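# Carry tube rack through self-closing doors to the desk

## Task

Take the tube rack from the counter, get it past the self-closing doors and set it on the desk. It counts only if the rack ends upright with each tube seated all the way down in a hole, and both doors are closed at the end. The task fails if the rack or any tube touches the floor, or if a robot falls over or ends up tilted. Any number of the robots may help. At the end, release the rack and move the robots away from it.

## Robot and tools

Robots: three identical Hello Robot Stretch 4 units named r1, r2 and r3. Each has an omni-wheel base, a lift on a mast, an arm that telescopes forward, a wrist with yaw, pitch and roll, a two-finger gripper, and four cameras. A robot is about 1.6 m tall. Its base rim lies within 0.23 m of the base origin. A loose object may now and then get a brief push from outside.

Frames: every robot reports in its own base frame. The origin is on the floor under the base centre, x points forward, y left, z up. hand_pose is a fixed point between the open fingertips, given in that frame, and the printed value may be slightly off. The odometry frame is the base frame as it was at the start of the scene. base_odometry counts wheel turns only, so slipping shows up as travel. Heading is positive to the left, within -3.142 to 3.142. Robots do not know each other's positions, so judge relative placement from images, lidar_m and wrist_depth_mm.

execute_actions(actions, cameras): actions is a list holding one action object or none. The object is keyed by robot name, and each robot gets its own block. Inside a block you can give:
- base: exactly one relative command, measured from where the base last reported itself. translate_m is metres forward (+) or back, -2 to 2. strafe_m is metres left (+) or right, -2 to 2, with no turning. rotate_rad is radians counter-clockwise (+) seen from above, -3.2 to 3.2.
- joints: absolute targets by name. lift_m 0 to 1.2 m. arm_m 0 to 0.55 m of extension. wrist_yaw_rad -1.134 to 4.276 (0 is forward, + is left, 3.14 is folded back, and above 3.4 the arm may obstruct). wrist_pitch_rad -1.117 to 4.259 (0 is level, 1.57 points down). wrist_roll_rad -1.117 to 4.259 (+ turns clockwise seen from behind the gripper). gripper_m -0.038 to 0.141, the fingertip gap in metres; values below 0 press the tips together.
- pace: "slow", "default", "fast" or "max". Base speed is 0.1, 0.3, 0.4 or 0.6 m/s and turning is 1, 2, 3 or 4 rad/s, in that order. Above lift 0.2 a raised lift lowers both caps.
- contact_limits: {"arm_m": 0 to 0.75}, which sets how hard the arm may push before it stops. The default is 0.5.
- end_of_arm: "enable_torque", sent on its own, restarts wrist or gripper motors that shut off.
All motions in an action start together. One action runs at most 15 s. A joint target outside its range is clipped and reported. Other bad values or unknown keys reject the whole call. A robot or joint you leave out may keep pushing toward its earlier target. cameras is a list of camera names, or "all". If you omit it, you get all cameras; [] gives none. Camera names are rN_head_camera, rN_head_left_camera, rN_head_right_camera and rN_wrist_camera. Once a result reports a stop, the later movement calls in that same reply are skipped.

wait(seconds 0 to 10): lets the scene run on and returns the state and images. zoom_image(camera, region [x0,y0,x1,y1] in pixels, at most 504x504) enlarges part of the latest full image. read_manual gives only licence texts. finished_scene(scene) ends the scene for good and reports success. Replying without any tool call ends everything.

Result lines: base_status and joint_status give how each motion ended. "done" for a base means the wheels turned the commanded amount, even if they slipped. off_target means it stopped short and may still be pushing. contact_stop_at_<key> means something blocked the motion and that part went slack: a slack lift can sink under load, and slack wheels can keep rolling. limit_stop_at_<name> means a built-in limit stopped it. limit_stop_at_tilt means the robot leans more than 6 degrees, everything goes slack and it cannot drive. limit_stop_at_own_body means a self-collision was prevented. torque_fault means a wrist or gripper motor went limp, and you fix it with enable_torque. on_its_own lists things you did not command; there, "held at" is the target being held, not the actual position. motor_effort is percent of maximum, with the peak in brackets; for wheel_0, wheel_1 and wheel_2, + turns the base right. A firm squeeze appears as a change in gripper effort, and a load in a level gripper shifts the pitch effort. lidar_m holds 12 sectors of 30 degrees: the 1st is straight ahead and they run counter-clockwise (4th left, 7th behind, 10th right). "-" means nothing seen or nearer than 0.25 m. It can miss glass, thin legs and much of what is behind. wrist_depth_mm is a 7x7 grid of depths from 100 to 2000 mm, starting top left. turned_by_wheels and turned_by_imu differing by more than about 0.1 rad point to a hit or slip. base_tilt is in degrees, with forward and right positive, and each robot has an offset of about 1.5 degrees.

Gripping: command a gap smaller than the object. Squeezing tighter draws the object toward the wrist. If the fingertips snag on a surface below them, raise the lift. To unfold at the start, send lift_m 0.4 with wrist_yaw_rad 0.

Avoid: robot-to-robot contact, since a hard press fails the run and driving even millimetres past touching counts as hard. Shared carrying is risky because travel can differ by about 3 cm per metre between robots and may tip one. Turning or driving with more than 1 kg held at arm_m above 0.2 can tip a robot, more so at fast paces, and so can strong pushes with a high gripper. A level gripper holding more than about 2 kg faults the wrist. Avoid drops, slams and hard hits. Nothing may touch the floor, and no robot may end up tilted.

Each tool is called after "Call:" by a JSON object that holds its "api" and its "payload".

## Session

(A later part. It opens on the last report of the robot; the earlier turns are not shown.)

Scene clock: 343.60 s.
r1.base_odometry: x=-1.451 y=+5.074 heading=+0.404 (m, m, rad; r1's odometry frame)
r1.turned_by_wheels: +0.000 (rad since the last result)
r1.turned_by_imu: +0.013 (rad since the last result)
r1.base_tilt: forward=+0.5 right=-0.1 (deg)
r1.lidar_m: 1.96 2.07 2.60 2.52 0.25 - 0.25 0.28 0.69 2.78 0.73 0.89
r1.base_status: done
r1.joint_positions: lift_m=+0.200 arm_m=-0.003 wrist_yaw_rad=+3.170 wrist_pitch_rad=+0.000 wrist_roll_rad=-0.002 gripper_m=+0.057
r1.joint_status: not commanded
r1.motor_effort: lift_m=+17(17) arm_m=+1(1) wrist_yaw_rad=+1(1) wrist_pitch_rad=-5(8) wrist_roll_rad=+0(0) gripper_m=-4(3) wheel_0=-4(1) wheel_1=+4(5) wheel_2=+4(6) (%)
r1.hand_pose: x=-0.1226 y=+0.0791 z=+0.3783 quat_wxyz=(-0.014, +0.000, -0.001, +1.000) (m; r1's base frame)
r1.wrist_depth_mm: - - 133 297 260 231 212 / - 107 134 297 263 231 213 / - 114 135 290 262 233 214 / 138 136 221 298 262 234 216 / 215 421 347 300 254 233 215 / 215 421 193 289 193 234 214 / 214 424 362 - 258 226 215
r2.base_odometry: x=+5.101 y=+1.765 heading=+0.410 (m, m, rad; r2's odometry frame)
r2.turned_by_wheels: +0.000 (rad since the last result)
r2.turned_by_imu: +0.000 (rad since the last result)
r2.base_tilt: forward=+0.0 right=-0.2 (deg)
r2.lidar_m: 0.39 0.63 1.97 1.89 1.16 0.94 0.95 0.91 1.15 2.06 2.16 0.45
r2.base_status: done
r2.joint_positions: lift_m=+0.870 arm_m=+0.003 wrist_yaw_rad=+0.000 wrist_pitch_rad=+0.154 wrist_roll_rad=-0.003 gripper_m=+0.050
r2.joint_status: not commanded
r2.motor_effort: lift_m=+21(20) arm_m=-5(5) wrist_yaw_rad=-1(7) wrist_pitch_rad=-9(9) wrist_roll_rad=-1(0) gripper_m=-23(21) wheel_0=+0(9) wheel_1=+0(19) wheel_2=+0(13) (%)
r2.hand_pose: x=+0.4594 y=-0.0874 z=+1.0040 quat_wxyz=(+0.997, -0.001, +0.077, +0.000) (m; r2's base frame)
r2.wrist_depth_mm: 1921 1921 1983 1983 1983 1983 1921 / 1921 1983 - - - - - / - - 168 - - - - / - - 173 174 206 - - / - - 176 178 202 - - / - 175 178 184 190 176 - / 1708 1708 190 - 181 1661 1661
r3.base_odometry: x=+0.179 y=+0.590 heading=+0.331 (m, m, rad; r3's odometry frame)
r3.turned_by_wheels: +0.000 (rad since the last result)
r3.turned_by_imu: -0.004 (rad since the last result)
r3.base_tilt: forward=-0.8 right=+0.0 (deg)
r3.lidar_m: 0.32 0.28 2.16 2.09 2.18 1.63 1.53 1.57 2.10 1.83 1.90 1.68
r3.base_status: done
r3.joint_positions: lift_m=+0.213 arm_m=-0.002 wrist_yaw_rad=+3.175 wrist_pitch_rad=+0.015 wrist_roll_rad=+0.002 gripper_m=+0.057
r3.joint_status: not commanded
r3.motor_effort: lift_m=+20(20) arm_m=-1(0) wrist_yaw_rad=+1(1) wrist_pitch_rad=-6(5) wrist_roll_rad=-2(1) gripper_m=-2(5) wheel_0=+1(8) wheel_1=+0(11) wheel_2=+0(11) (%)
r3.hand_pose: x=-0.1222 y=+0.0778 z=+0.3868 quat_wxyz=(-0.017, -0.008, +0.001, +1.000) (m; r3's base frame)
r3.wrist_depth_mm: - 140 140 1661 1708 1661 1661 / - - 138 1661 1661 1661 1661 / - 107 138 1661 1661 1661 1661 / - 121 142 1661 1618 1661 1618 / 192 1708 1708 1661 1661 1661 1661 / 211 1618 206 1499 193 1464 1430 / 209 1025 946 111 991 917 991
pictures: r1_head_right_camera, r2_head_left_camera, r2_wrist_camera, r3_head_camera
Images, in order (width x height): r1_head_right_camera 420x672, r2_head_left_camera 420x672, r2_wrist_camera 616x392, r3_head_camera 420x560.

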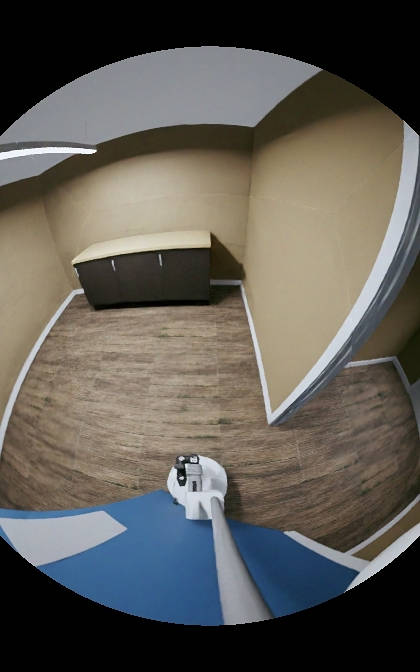

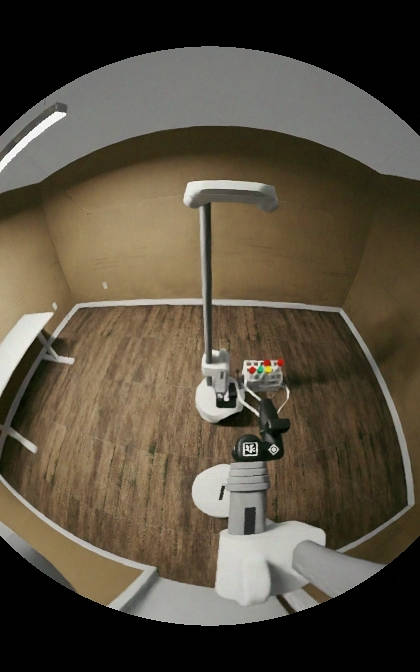

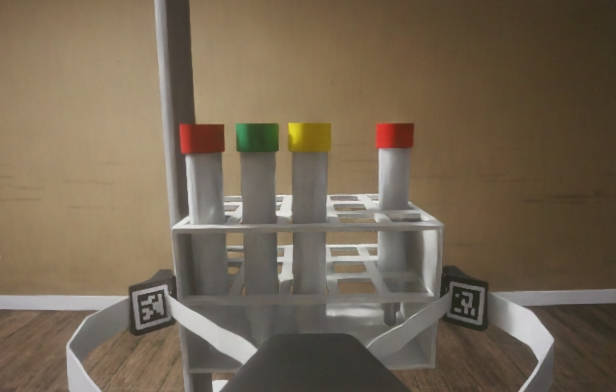

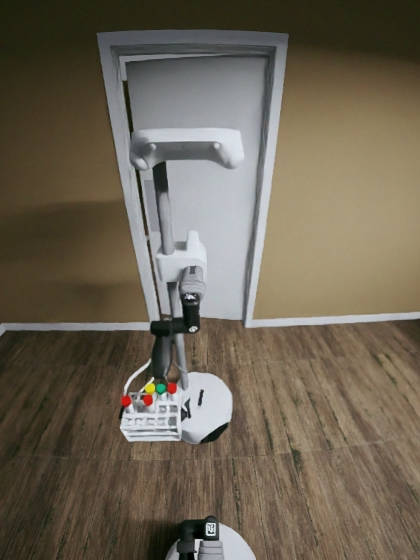

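Call:
{"api": "execute_actions", "payload": {"actions": [{"r1": {"base": {"strafe_m": -0.6}}, "r2": {"base": {"rotate_rad": 1.57}}, "r3": {"base": {"translate_m": -0.5}}}], "cameras": ["r1_head_left_camera", "r2_head_camera"]}}

Scene clock: 349.67 s.
r1.base_odometry: x=-1.214 y=+4.522 heading=+0.403 (m, m, rad; r1's odometry frame)
r1.turned_by_wheels: -0.001 (rad since the last result)
r1.turned_by_imu: -0.042 (rad since the last result)
r1.base_tilt: forward=+0.4 right=-0.3 (deg)
r1.lidar_m: 0.41 2.04 0.29 0.25 - 0.25 0.29 0.59 1.57 2.32 1.39 0.44
r1.base_status: done
r1.joint_positions: lift_m=+0.200 arm_m=-0.003 wrist_yaw_rad=+3.170 wrist_pitch_rad=+0.000 wrist_roll_rad=-0.002 gripper_m=+0.057
r1.joint_status: not commanded
r1.motor_effort: lift_m=+17(17) arm_m=+1(1) wrist_yaw_rad=+0(1) wrist_pitch_rad=-5(6) wrist_roll_rad=-2(2) gripper_m=-3(2) wheel_0=-20(17) wheel_1=+2(22) wheel_2=+9(4) (%)
r1.hand_pose: x=-0.1226 y=+0.0791 z=+0.3783 quat_wxyz=(-0.014, +0.000, -0.001, +1.000) (m; r1's base frame)
r1.wrist_depth_mm: - - 133 424 283 211 - / - 107 134 424 285 212 181 / - 114 135 370 286 213 179 / 138 137 222 427 286 213 179 / 214 1255 683 427 260 213 179 / 214 1205 194 375 193 212 181 / 214 820 683 - 272 196 -
r2.base_odometry: x=+5.101 y=+1.765 heading=+1.980 (m, m, rad; r2's odometry frame)
r2.turned_by_wheels: +1.570 (rad since the last result)
r2.turned_by_imu: +1.562 (rad since the last result)
r2.base_tilt: forward=+0.0 right=-0.3 (deg)
r2.lidar_m: 0.40 1.18 0.92 0.89 0.90 1.16 2.05 2.14 2.43 1.04 2.40 0.46
r2.base_status: done
r2.joint_positions: lift_m=+0.870 arm_m=+0.003 wrist_yaw_rad=+0.000 wrist_pitch_rad=+0.154 wrist_roll_rad=-0.003 gripper_m=+0.050
r2.joint_status: not commanded
r2.motor_effort: lift_m=+20(20) arm_m=-5(5) wrist_yaw_rad=-2(3) wrist_pitch_rad=-9(9) wrist_roll_rad=-2(2) gripper_m=-21(21) wheel_0=-2(5) wheel_1=+0(7) wheel_2=-1(8) (%)
r2.hand_pose: x=+0.4594 y=-0.0873 z=+1.0040 quat_wxyz=(+0.997, -0.001, +0.077, +0.000) (m; r2's base frame)
r2.wrist_depth_mm: 1281 1808 - - - - - / 1229 1863 - - - - - / 1255 1863 167 - - - - / 1255 1808 172 174 203 - - / 1255 1808 176 177 202 - - / 1182 175 177 183 190 176 - / 1138 1661 189 - 180 1661 1661
r3.base_odometry: x=-0.294 y=+0.428 heading=+0.331 (m, m, rad; r3's odometry frame)
r3.turned_by_wheels: +0.000 (rad since the last result)
r3.turned_by_imu: -0.001 (rad since the last result)
r3.base_tilt: forward=-0.7 right=+0.0 (deg)
r3.lidar_m: 1.06 2.13 2.18 2.05 1.59 1.10 1.03 1.06 1.39 1.86 1.93 1.17
r3.base_status: done
r3.joint_positions: lift_m=+0.213 arm_m=-0.002 wrist_yaw_rad=+3.175 wrist_pitch_rad=+0.015 wrist_roll_rad=+0.002 gripper_m=+0.057
r3.joint_status: not commanded
r3.motor_effort: lift_m=+20(20) arm_m=+0(0) wrist_yaw_rad=+2(1) wrist_pitch_rad=-6(5) wrist_roll_rad=-2(1) gripper_m=-5(4) wheel_0=+0(6) wheel_1=-1(3) wheel_2=+1(8) (%)
r3.hand_pose: x=-0.1222 y=+0.0778 z=+0.3868 quat_wxyz=(-0.017, -0.008, +0.001, +1.000) (m; r3's base frame)
r3.wrist_depth_mm: - 140 140 1182 1160 1160 1160 / - - 138 1160 1160 1160 1160 / - 107 138 1160 1182 1160 1138 / - 121 143 1160 1160 1138 1160 / 192 1182 1160 1160 1160 1138 1160 / 211 1182 206 1160 194 1182 1118 / 209 1008 946 111 1008 904 991
pictures: r1_head_left_camera, r2_head_camera
Images, in order (width x height): r1_head_left_camera 420x672, r2_head_camera 420x560.

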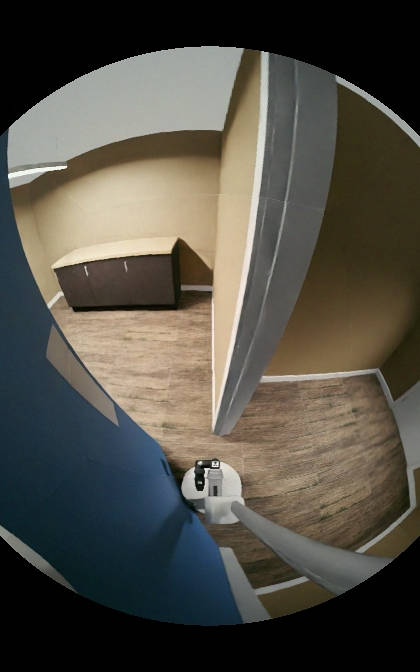

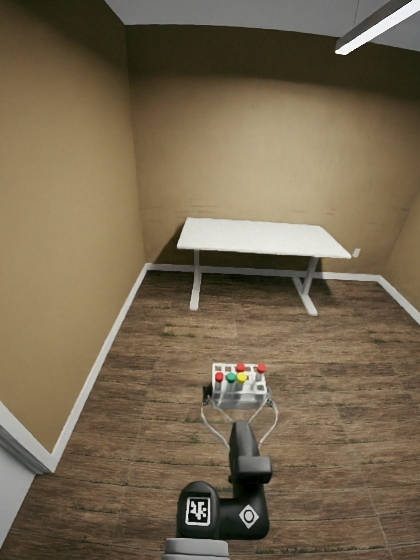

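Call:
{"api": "execute_actions", "payload": {"actions": [{"r1": {"base": {"strafe_m": -0.5}, "pace": "slow"}, "r2": {"base": {"translate_m": 1.42}, "joints": {"lift_m": 0.8, "arm_m": 0.2}, "pace": "default"}}], "cameras": ["r1_head_left_camera", "r2_head_camera", "r2_wrist_camera", "r3_head_right_camera"]}}

Scene clock: 360.80 s.
r1.base_odometry: x=-1.018 y=+4.062 heading=+0.403 (m, m, rad; r1's odometry frame)
r1.turned_by_wheels: +0.000 (rad since the last result)
r1.turned_by_imu: -0.006 (rad since the last result)
r1.base_tilt: forward=+0.3 right=-0.3 (deg)
r1.lidar_m: 0.96 0.56 0.44 0.41 0.44 0.59 1.09 1.14 1.53 1.85 1.42 1.01
r1.base_status: done
r1.joint_positions: lift_m=+0.200 arm_m=-0.003 wrist_yaw_rad=+3.170 wrist_pitch_rad=+0.000 wrist_roll_rad=-0.002 gripper_m=+0.057
r1.joint_status: not commanded
r1.motor_effort: lift_m=+17(17) arm_m=+0(1) wrist_yaw_rad=+1(1) wrist_pitch_rad=-6(7) wrist_roll_rad=+0(3) gripper_m=-2(3) wheel_0=+3(18) wheel_1=-4(8) wheel_2=+1(12) (%)
r1.hand_pose: x=-0.1226 y=+0.0791 z=+0.3783 quat_wxyz=(-0.014, +0.000, -0.001, +1.000) (m; r1's base frame)
r1.wrist_depth_mm: - - 133 1182 1160 647 517 / - 107 134 1182 1160 647 525 / - 114 135 1205 1205 647 530 / 138 136 221 1182 1182 647 530 / 215 1229 1205 1182 976 654 525 / 215 1205 194 1182 193 661 517 / 214 820 891 - 854 634 512
r2.base_odometry: x=+4.535 y=+3.067 heading=+1.980 (m, m, rad; r2's odometry frame)
r2.turned_by_wheels: +0.000 (rad since the last result)
r2.turned_by_imu: +0.002 (rad since the last result)
r2.base_tilt: forward=+0.1 right=-0.2 (deg)
r2.lidar_m: 0.46 0.48 0.86 0.81 0.85 1.15 3.35 1.68 1.75 2.30 0.66 0.48
r2.base_status: done
r2.joint_positions: lift_m=+0.800 arm_m=+0.199 wrist_yaw_rad=+0.000 wrist_pitch_rad=+0.154 wrist_roll_rad=-0.003 gripper_m=+0.050
r2.joint_status: all done
r2.motor_effort: lift_m=+18(21) arm_m=+6(8) wrist_yaw_rad=-1(2) wrist_pitch_rad=-8(9) wrist_roll_rad=+0(1) gripper_m=-22(17) wheel_0=+2(5) wheel_1=+1(5) wheel_2=+0(9) (%)
r2.hand_pose: x=+0.6550 y=-0.0874 z=+0.9342 quat_wxyz=(+0.997, -0.001, +0.077, +0.000) (m; r2's base frame)
r2.wrist_depth_mm: 768 778 778 788 768 778 778 / 788 809 809 809 809 798 798 / 820 820 168 809 820 820 831 / 854 842 172 174 203 831 854 / 866 866 176 179 201 854 854 / 878 175 177 185 190 176 603 / 462 469 190 - 181 466 459
r3.base_odometry: x=-0.294 y=+0.428 heading=+0.331 (m, m, rad; r3's odometry frame)
r3.turned_by_wheels: +0.000 (rad since the last result)
r3.turned_by_imu: +0.001 (rad since the last result)
r3.base_tilt: forward=-0.7 right=+0.1 (deg)
r3.lidar_m: 2.11 2.12 2.20 2.07 1.58 1.10 1.03 1.06 1.41 1.88 1.69 1.68
r3.base_status: not commanded
r3.joint_positions: lift_m=+0.213 arm_m=-0.002 wrist_yaw_rad=+3.175 wrist_pitch_rad=+0.015 wrist_roll_rad=+0.002 gripper_m=+0.057
r3.joint_status: not commanded
r3.motor_effort: lift_m=+20(20) arm_m=+0(0) wrist_yaw_rad=+2(1) wrist_pitch_rad=-6(5) wrist_roll_rad=-2(2) gripper_m=-4(2) wheel_0=+0(0) wheel_1=-1(0) wheel_2=+1(1) (%)
r3.hand_pose: x=-0.1222 y=+0.0778 z=+0.3868 quat_wxyz=(-0.017, -0.008, +0.001, +1.000) (m; r3's base frame)
r3.wrist_depth_mm: - 140 140 1138 1182 1160 1160 / - - 139 1182 1182 1160 1118 / - 107 138 1160 1160 1160 1160 / - 121 143 1160 1160 1160 1138 / 192 1160 1160 1160 1160 1160 1160 / 211 1205 206 1160 193 1160 1138 / 210 1008 946 111 976 904 991
pictures: r1_head_left_camera, r2_head_camera, r2_wrist_camera, r3_head_right_camera
Images, in order (width x height): r1_head_left_camera 420x672, r2_head_camera 420x560, r2_wrist_camera 616x392, r3_head_right_camera 420x672.

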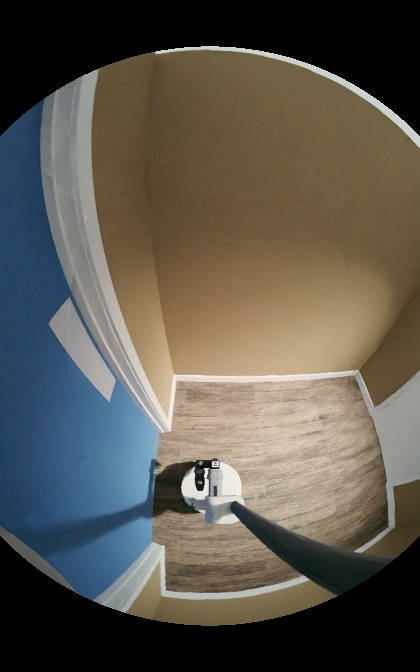

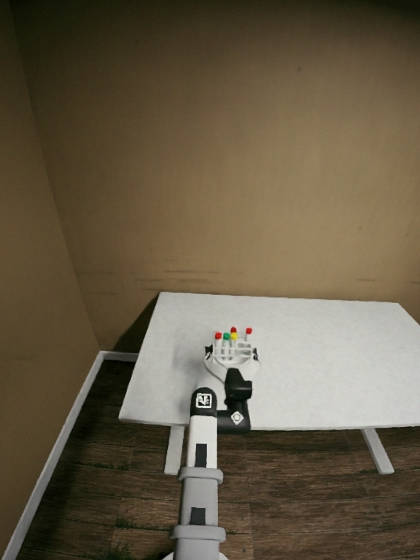

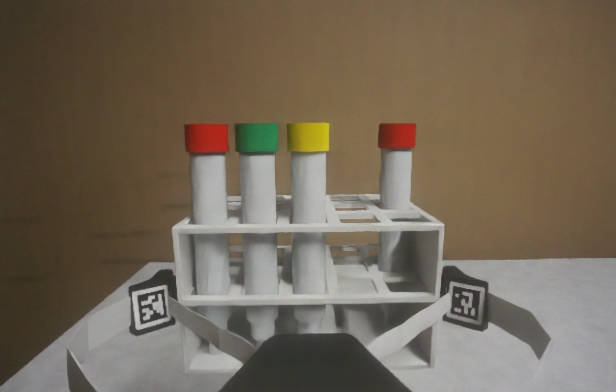

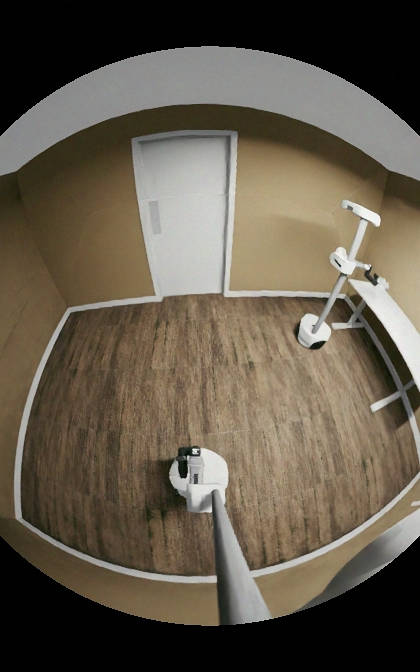

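Call:
{"api": "execute_actions", "payload": {"actions": [{"r2": {"joints": {"lift_m": 0.64, "arm_m": 0.26}}}], "cameras": ["r2_wrist_camera"]}}

Scene clock: 366.47 s.
r1.base_odometry: x=-1.018 y=+4.062 heading=+0.403 (m, m, rad; r1's odometry frame)
r1.turned_by_wheels: +0.000 (rad since the last result)
r1.turned_by_imu: -0.002 (rad since the last result)
r1.base_tilt: forward=+0.2 right=-0.4 (deg)
r1.lidar_m: 0.96 0.57 0.43 0.41 0.43 0.61 1.08 1.13 1.56 1.82 1.38 1.02
r1.base_status: not commanded
r1.joint_positions: lift_m=+0.200 arm_m=-0.003 wrist_yaw_rad=+3.170 wrist_pitch_rad=+0.000 wrist_roll_rad=-0.002 gripper_m=+0.057
r1.joint_status: not commanded
r1.motor_effort: lift_m=+17(17) arm_m=+1(1) wrist_yaw_rad=+1(1) wrist_pitch_rad=-6(7) wrist_roll_rad=-1(0) gripper_m=-4(2) wheel_0=+3(3) wheel_1=-3(3) wheel_2=+1(1) (%)
r1.hand_pose: x=-0.1226 y=+0.0791 z=+0.3783 quat_wxyz=(-0.014, +0.000, -0.001, +1.000) (m; r1's base frame)
r1.wrist_depth_mm: - - 133 1182 1182 640 521 / - 107 134 1160 1182 654 525 / - 114 135 1182 1160 654 530 / 138 136 221 1182 1182 661 521 / 214 1229 1205 1182 976 661 521 / 215 1205 194 1182 192 661 512 / 214 820 904 - 854 634 508
r2.base_odometry: x=+4.535 y=+3.067 heading=+1.980 (m, m, rad; r2's odometry frame)
r2.turned_by_wheels: +0.000 (rad since the last result)
r2.turned_by_imu: +0.001 (rad since the last result)
r2.base_tilt: forward=+0.0 right=-0.2 (deg)
r2.lidar_m: 0.46 0.47 0.86 0.82 0.85 1.16 3.37 1.69 1.74 2.30 0.67 0.50
r2.base_status: not commanded
r2.joint_positions: lift_m=+0.640 arm_m=+0.259 wrist_yaw_rad=+0.000 wrist_pitch_rad=+0.154 wrist_roll_rad=-0.003 gripper_m=+0.050
r2.joint_status: all done
r2.motor_effort: lift_m=+17(18) arm_m=+6(5) wrist_yaw_rad=-1(1) wrist_pitch_rad=-8(9) wrist_roll_rad=-1(1) gripper_m=-20(19) wheel_0=+2(2) wheel_1=+1(1) wheel_2=+0(0) (%)
r2.hand_pose: x=+0.7150 y=-0.0874 z=+0.7743 quat_wxyz=(+0.997, -0.001, +0.077, +0.000) (m; r2's base frame)
r2.wrist_depth_mm: 723 715 732 732 723 715 723 / 741 741 759 741 741 750 732 / 759 768 167 759 759 759 759 / 788 778 172 174 204 768 778 / 427 427 175 178 202 413 413 / 290 175 177 185 190 176 283 / 219 219 189 - 181 216 215
r3.base_odometry: x=-0.294 y=+0.428 heading=+0.331 (m, m, rad; r3's odometry frame)
r3.turned_by_wheels: +0.000 (rad since the last result)
r3.turned_by_imu: +0.001 (rad since the last result)
r3.base_tilt: forward=-0.7 right=+0.0 (deg)
r3.lidar_m: 2.12 2.13 2.18 2.07 1.58 1.10 1.03 1.05 1.39 1.86 1.68 1.70
r3.base_status: not commanded
r3.joint_positions: lift_m=+0.213 arm_m=-0.002 wrist_yaw_rad=+3.175 wrist_pitch_rad=+0.015 wrist_roll_rad=+0.002 gripper_m=+0.057
r3.joint_status: not commanded
r3.motor_effort: lift_m=+20(20) arm_m=+0(0) wrist_yaw_rad=+1(1) wrist_pitch_rad=-7(6) wrist_roll_rad=-1(3) gripper_m=-4(6) wheel_0=+0(0) wheel_1=+0(0) wheel_2=+1(1) (%)
r3.hand_pose: x=-0.1222 y=+0.0778 z=+0.3868 quat_wxyz=(-0.017, -0.008, +0.001, +1.000) (m; r3's base frame)
r3.wrist_depth_mm: - 140 140 1182 1182 1182 1160 / - - 138 1182 1160 1138 1160 / - 107 138 1138 1160 1160 1138 / - 121 142 1160 1160 1160 1160 / 192 1182 1160 1160 1160 1160 1138 / 211 1182 206 1182 193 1138 1138 / 209 1025 946 111 991 891 976
pictures: r2_wrist_camera
Images, in order (width x height): r2_wrist_camera 616x392.

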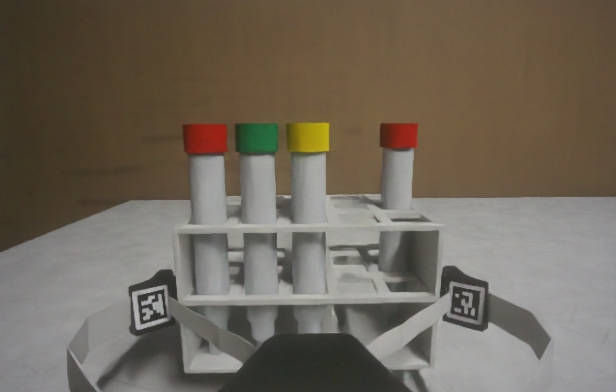

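Call:
{"api": "execute_actions", "payload": {"actions": [{"r2": {"joints": {"lift_m": 0.621}, "pace": "slow"}}], "cameras": ["r2_wrist_camera"]}}

Scene clock: 370.53 s.
r1.base_odometry: x=-1.018 y=+4.062 heading=+0.403 (m, m, rad; r1's odometry frame)
r1.turned_by_wheels: +0.000 (rad since the last result)
r1.turned_by_imu: -0.002 (rad since the last result)
r1.base_tilt: forward=+0.3 right=-0.4 (deg)
r1.lidar_m: 0.97 0.54 0.43 0.41 0.41 0.60 1.09 1.12 1.56 1.84 1.41 0.99
r1.base_status: not commanded
r1.joint_positions: lift_m=+0.200 arm_m=-0.003 wrist_yaw_rad=+3.170 wrist_pitch_rad=+0.000 wrist_roll_rad=-0.002 gripper_m=+0.057
r1.joint_status: not commanded
r1.motor_effort: lift_m=+17(17) arm_m=+1(1) wrist_yaw_rad=+0(2) wrist_pitch_rad=-6(6) wrist_roll_rad=+1(0) gripper_m=-2(3) wheel_0=+3(3) wheel_1=-3(4) wheel_2=+1(1) (%)
r1.hand_pose: x=-0.1226 y=+0.0791 z=+0.3783 quat_wxyz=(-0.014, +0.000, -0.001, +1.000) (m; r1's base frame)
r1.wrist_depth_mm: - - 133 1205 1160 640 525 / - 107 133 1182 1160 647 525 / - 114 135 1160 1182 647 525 / 138 136 222 1205 1182 654 525 / 215 1205 1205 1205 976 661 521 / 215 1205 193 1182 193 654 517 / 213 809 904 - 866 634 512
r2.base_odometry: x=+4.535 y=+3.067 heading=+1.980 (m, m, rad; r2's odometry frame)
r2.turned_by_wheels: +0.000 (rad since the last result)
r2.turned_by_imu: +0.001 (rad since the last result)
r2.base_tilt: forward=+0.0 right=-0.2 (deg)
r2.lidar_m: 0.47 0.48 0.85 0.82 0.85 1.16 3.34 1.70 1.75 2.30 0.67 0.49
r2.base_status: not commanded
r2.joint_positions: lift_m=+0.621 arm_m=+0.259 wrist_yaw_rad=+0.000 wrist_pitch_rad=+0.154 wrist_roll_rad=-0.003 gripper_m=+0.050
r2.joint_status: all done
r2.motor_effort: lift_m=+17(17) arm_m=+6(6) wrist_yaw_rad=-2(1) wrist_pitch_rad=-9(8) wrist_roll_rad=-1(1) gripper_m=-16(21) wheel_0=+1(1) wheel_1=+1(1) wheel_2=+0(0) (%)
r2.hand_pose: x=+0.7150 y=-0.0874 z=+0.7553 quat_wxyz=(+0.997, -0.001, +0.077, +0.000) (m; r2's base frame)
r2.wrist_depth_mm: 732 723 723 723 732 741 715 / 750 741 750 741 750 741 741 / 768 768 167 750 750 768 759 / 778 699 172 174 204 661 654 / 373 368 175 178 202 362 357 / 252 175 178 183 190 176 244 / 189 190 182 - 180 188 -
r3.base_odometry: x=-0.294 y=+0.428 heading=+0.331 (m, m, rad; r3's odometry frame)
r3.turned_by_wheels: +0.000 (rad since the last result)
r3.turned_by_imu: +0.000 (rad since the last result)
r3.base_tilt: forward=-0.7 right=+0.1 (deg)
r3.lidar_m: 2.13 2.13 2.19 2.06 1.54 1.09 1.03 1.06 1.42 1.87 1.67 1.67
r3.base_status: not commanded
r3.joint_positions: lift_m=+0.213 arm_m=-0.002 wrist_yaw_rad=+3.175 wrist_pitch_rad=+0.015 wrist_roll_rad=+0.002 gripper_m=+0.057
r3.joint_status: not commanded
r3.motor_effort: lift_m=+20(20) arm_m=+0(0) wrist_yaw_rad=+1(1) wrist_pitch_rad=-5(5) wrist_roll_rad=-4(1) gripper_m=-2(6) wheel_0=+0(0) wheel_1=+0(0) wheel_2=+1(0) (%)
r3.hand_pose: x=-0.1222 y=+0.0778 z=+0.3868 quat_wxyz=(-0.017, -0.008, +0.001, +1.000) (m; r3's base frame)
r3.wrist_depth_mm: - 140 140 1182 1160 1160 1160 / - - 139 1160 1160 1160 1160 / - 107 138 1138 1160 1182 1160 / - 121 143 1182 1160 1160 1160 / 193 1182 1182 1160 1160 1160 1160 / 211 1182 206 1160 193 1160 1138 / 209 1008 946 111 991 904 991
pictures: r2_wrist_camera
Images, in order (width x height): r2_wrist_camera 616x392.

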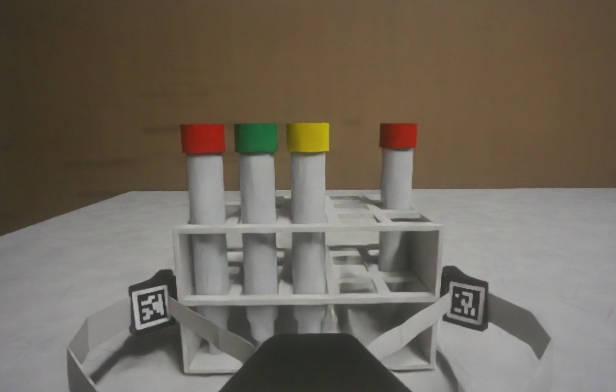

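Call:
{"api": "execute_actions", "payload": {"actions": [{"r2": {"joints": {"gripper_m": 0.141}}}], "cameras": ["r2_wrist_camera"]}}

Call:
{"api": "execute_actions", "payload": {"actions": [{"r2": {"joints": {"arm_m": 0.0}, "base": {"translate_m": -0.15}}}], "cameras": ["r2_wrist_camera", "r2_head_camera"]}}

Scene clock: 376.27 s.
r1.base_odometry: x=-1.018 y=+4.062 heading=+0.403 (m, m, rad; r1's odometry frame)
r1.turned_by_wheels: +0.000 (rad since the last result)
r1.turned_by_imu: -0.002 (rad since the last result)
r1.base_tilt: forward=+0.3 right=-0.4 (deg)
r1.lidar_m: 0.97 0.55 0.43 0.41 0.44 0.60 1.08 1.11 1.55 1.84 1.41 1.02
r1.base_status: not commanded
r1.joint_positions: lift_m=+0.200 arm_m=-0.003 wrist_yaw_rad=+3.170 wrist_pitch_rad=+0.000 wrist_roll_rad=-0.002 gripper_m=+0.057
r1.joint_status: not commanded
r1.motor_effort: lift_m=+17(17) arm_m=+1(1) wrist_yaw_rad=+0(0) wrist_pitch_rad=-7(6) wrist_roll_rad=+2(2) gripper_m=-2(3) wheel_0=+3(3) wheel_1=-3(3) wheel_2=+1(1) (%)
r1.hand_pose: x=-0.1226 y=+0.0791 z=+0.3783 quat_wxyz=(-0.014, +0.000, -0.001, +1.000) (m; r1's base frame)
r1.wrist_depth_mm: - - 133 1160 1160 640 521 / - 107 134 1182 1160 654 525 / - 114 135 1160 1160 654 525 / 138 136 221 1205 1182 647 525 / 214 1205 1182 1205 960 661 525 / 213 1205 194 1160 193 654 517 / 214 809 891 - 866 640 512
r2.base_odometry: x=+4.535 y=+3.067 heading=+1.980 (m, m, rad; r2's odometry frame)
r2.turned_by_wheels: +0.000 (rad since the last result)
r2.turned_by_imu: +0.001 (rad since the last result)
r2.base_tilt: forward=+0.0 right=-0.2 (deg)
r2.lidar_m: 0.46 0.50 0.85 0.81 0.86 1.17 3.31 1.68 1.75 2.31 0.69 0.49
r2.base_status: not commanded
r2.joint_positions: lift_m=+0.621 arm_m=+0.259 wrist_yaw_rad=+0.000 wrist_pitch_rad=+0.152 wrist_roll_rad=-0.003 gripper_m=+0.141
r2.joint_status: all done
r2.motor_effort: lift_m=+17(17) arm_m=+6(6) wrist_yaw_rad=+0(1) wrist_pitch_rad=-4(8) wrist_roll_rad=-2(1) gripper_m=+4(20) wheel_0=+2(2) wheel_1=+0(0) wheel_2=+0(0) (%)
r2.hand_pose: x=+0.7150 y=-0.0874 z=+0.7557 quat_wxyz=(+0.997, -0.001, +0.076, +0.000) (m; r2's base frame)
r2.wrist_depth_mm: 732 723 715 732 723 723 723 / 741 750 750 732 741 750 750 / 768 759 759 750 750 768 759 / 768 707 199 198 268 676 676 / 375 375 202 205 229 364 362 / 253 225 199 197 198 223 248 / 191 191 192 - 191 181 192
r3.base_odometry: x=-0.294 y=+0.428 heading=+0.331 (m, m, rad; r3's odometry frame)
r3.turned_by_wheels: +0.000 (rad since the last result)
r3.turned_by_imu: +0.001 (rad since the last result)
r3.base_tilt: forward=-0.8 right=+0.0 (deg)
r3.lidar_m: 2.12 2.15 2.19 2.06 1.56 1.08 1.02 1.07 1.41 1.86 1.69 1.67
r3.base_status: not commanded
r3.joint_positions: lift_m=+0.213 arm_m=-0.002 wrist_yaw_rad=+3.175 wrist_pitch_rad=+0.015 wrist_roll_rad=+0.002 gripper_m=+0.057
r3.joint_status: not commanded
r3.motor_effort: lift_m=+20(20) arm_m=+0(0) wrist_yaw_rad=+1(1) wrist_pitch_rad=-6(6) wrist_roll_rad=+0(2) gripper_m=-2(5) wheel_0=+0(0) wheel_1=+0(0) wheel_2=+0(1) (%)
r3.hand_pose: x=-0.1222 y=+0.0778 z=+0.3868 quat_wxyz=(-0.017, -0.008, +0.001, +1.000) (m; r3's base frame)
r3.wrist_depth_mm: - 140 140 1182 1138 1160 1138 / - - 138 1160 1138 1160 1160 / - 107 139 1160 1160 1138 1160 / - 121 143 1182 1160 1138 1160 / 193 1182 1182 1160 1160 1160 1138 / 211 1160 205 1160 193 1160 1138 / 209 1025 960 111 991 904 991
pictures: r2_wrist_camera
Images, in order (width x height): r2_wrist_camera 616x392.

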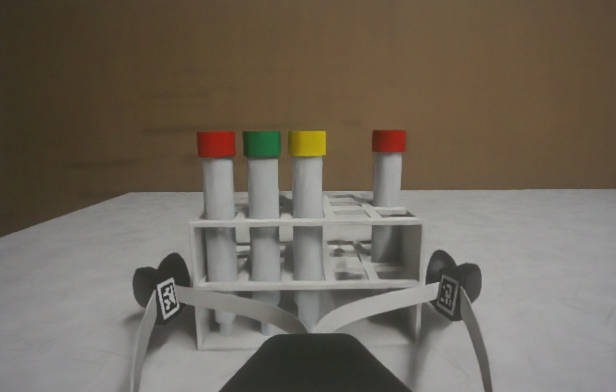

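Scene clock: 378.17 s.
r1.base_odometry: x=-1.018 y=+4.062 heading=+0.403 (m, m, rad; r1's odometry frame)
r1.turned_by_wheels: +0.000 (rad since the last result)
r1.turned_by_imu: -0.001 (rad since the last result)
r1.base_tilt: forward=+0.3 right=-0.3 (deg)
r1.lidar_m: 0.97 0.55 0.43 0.41 0.44 0.61 1.09 1.13 1.51 1.83 1.42 1.03
r1.base_status: not commanded
r1.joint_positions: lift_m=+0.200 arm_m=-0.003 wrist_yaw_rad=+3.170 wrist_pitch_rad=+0.000 wrist_roll_rad=-0.002 gripper_m=+0.057
r1.joint_status: not commanded
r1.motor_effort: lift_m=+17(17) arm_m=+1(1) wrist_yaw_rad=+0(0) wrist_pitch_rad=-5(5) wrist_roll_rad=+1(2) gripper_m=-4(4) wheel_0=+3(3) wheel_1=-3(4) wheel_2=+1(1) (%)
r1.hand_pose: x=-0.1226 y=+0.0791 z=+0.3783 quat_wxyz=(-0.014, +0.000, -0.001, +1.000) (m; r1's base frame)
r1.wrist_depth_mm: - - 133 1138 1160 647 521 / - 107 134 1205 1138 647 525 / - 114 135 1182 1182 654 525 / 138 136 221 1182 1182 661 525 / 214 1205 1229 1182 976 661 525 / 215 1182 194 1182 193 654 517 / 214 809 904 - 866 640 504
r2.base_odometry: x=+4.595 y=+2.930 heading=+1.980 (m, m, rad; r2's odometry frame)
r2.turned_by_wheels: +0.000 (rad since the last result)
r2.turned_by_imu: +0.000 (rad since the last result)
r2.base_tilt: forward=+0.0 right=-0.3 (deg)
r2.lidar_m: 0.60 0.64 0.86 0.81 0.84 1.15 3.34 1.58 1.57 2.29 0.90 0.65
r2.base_status: done
r2.joint_positions: lift_m=+0.621 arm_m=+0.004 wrist_yaw_rad=+0.000 wrist_pitch_rad=+0.152 wrist_roll_rad=-0.003 gripper_m=+0.141
r2.joint_status: all done
joint sent to its limit — the command would take r2.arm_m past its lower limit, so that joint was sent only as far as its limit.
r2.motor_effort: lift_m=+17(17) arm_m=-6(6) wrist_yaw_rad=-1(2) wrist_pitch_rad=-4(5) wrist_roll_rad=-1(1) gripper_m=+3(2) wheel_0=-1(7) wheel_1=-1(5) wheel_2=-1(9) (%)
r2.hand_pose: x=+0.4596 y=-0.0875 z=+0.7556 quat_wxyz=(+0.997, -0.001, +0.076, +0.000) (m; r2's base frame)
r2.wrist_depth_mm: 1098 1098 1098 1098 1098 1078 1098 / 1118 1138 1138 1098 1160 1138 1138 / 1160 1160 1182 1160 1138 1160 1160 / 1182 723 707 603 691 683 683 / 418 418 418 415 410 407 407 / 1255 1255 788 1255 1255 1281 1255 / 1205 1281 1008 - 1281 1229 1281
r3.base_odometry: x=-0.294 y=+0.428 heading=+0.331 (m, m, rad; r3's odometry frame)
r3.turned_by_wheels: +0.000 (rad since the last result)
r3.turned_by_imu: +0.000 (rad since the last result)
r3.base_tilt: forward=-0.7 right=+0.0 (deg)
r3.lidar_m: 2.13 2.13 2.17 2.07 1.57 1.09 1.03 1.06 1.41 1.87 1.63 1.57
r3.base_status: not commanded
r3.joint_positions: lift_m=+0.213 arm_m=-0.002 wrist_yaw_rad=+3.175 wrist_pitch_rad=+0.015 wrist_roll_rad=+0.002 gripper_m=+0.057
r3.joint_status: not commanded
r3.motor_effort: lift_m=+20(20) arm_m=+0(0) wrist_yaw_rad=+2(1) wrist_pitch_rad=-6(5) wrist_roll_rad=-3(2) gripper_m=-7(0) wheel_0=+0(0) wheel_1=+0(0) wheel_2=+0(1) (%)
r3.hand_pose: x=-0.1222 y=+0.0778 z=+0.3868 quat_wxyz=(-0.017, -0.008, +0.001, +1.000) (m; r3's base frame)
r3.wrist_depth_mm: - 140 140 1138 1160 1160 1138 / - - 139 1182 1138 1160 1160 / - 107 138 1160 1160 1160 1160 / - 121 143 1160 1182 1160 1138 / 192 1182 1160 1160 1160 1138 1138 / 211 1160 206 1160 194 1138 1138 / 209 1025 946 111 1008 904 991
pictures: r2_head_camera, r2_wrist_camera
Images, in order (width x height): r2_head_camera 420x560, r2_wrist_camera 616x392.

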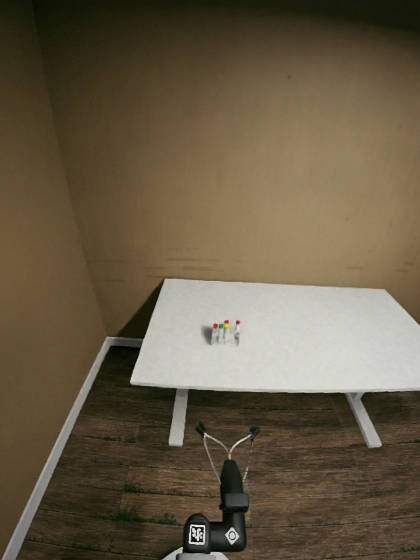

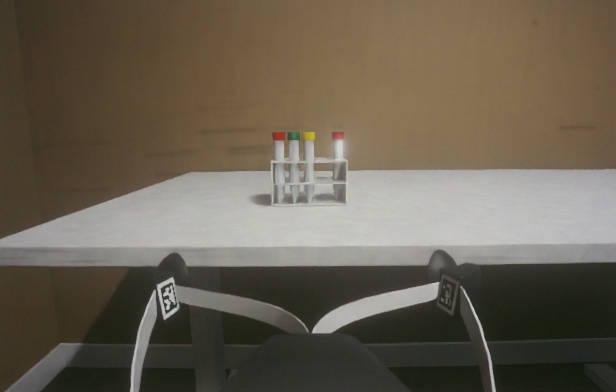

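All caps sit at the same height, both doors are shut, and the robots are clear.

Call:
{"api": "finished_scene", "payload": {"scene": 1}}

The scene is finished: the task was done.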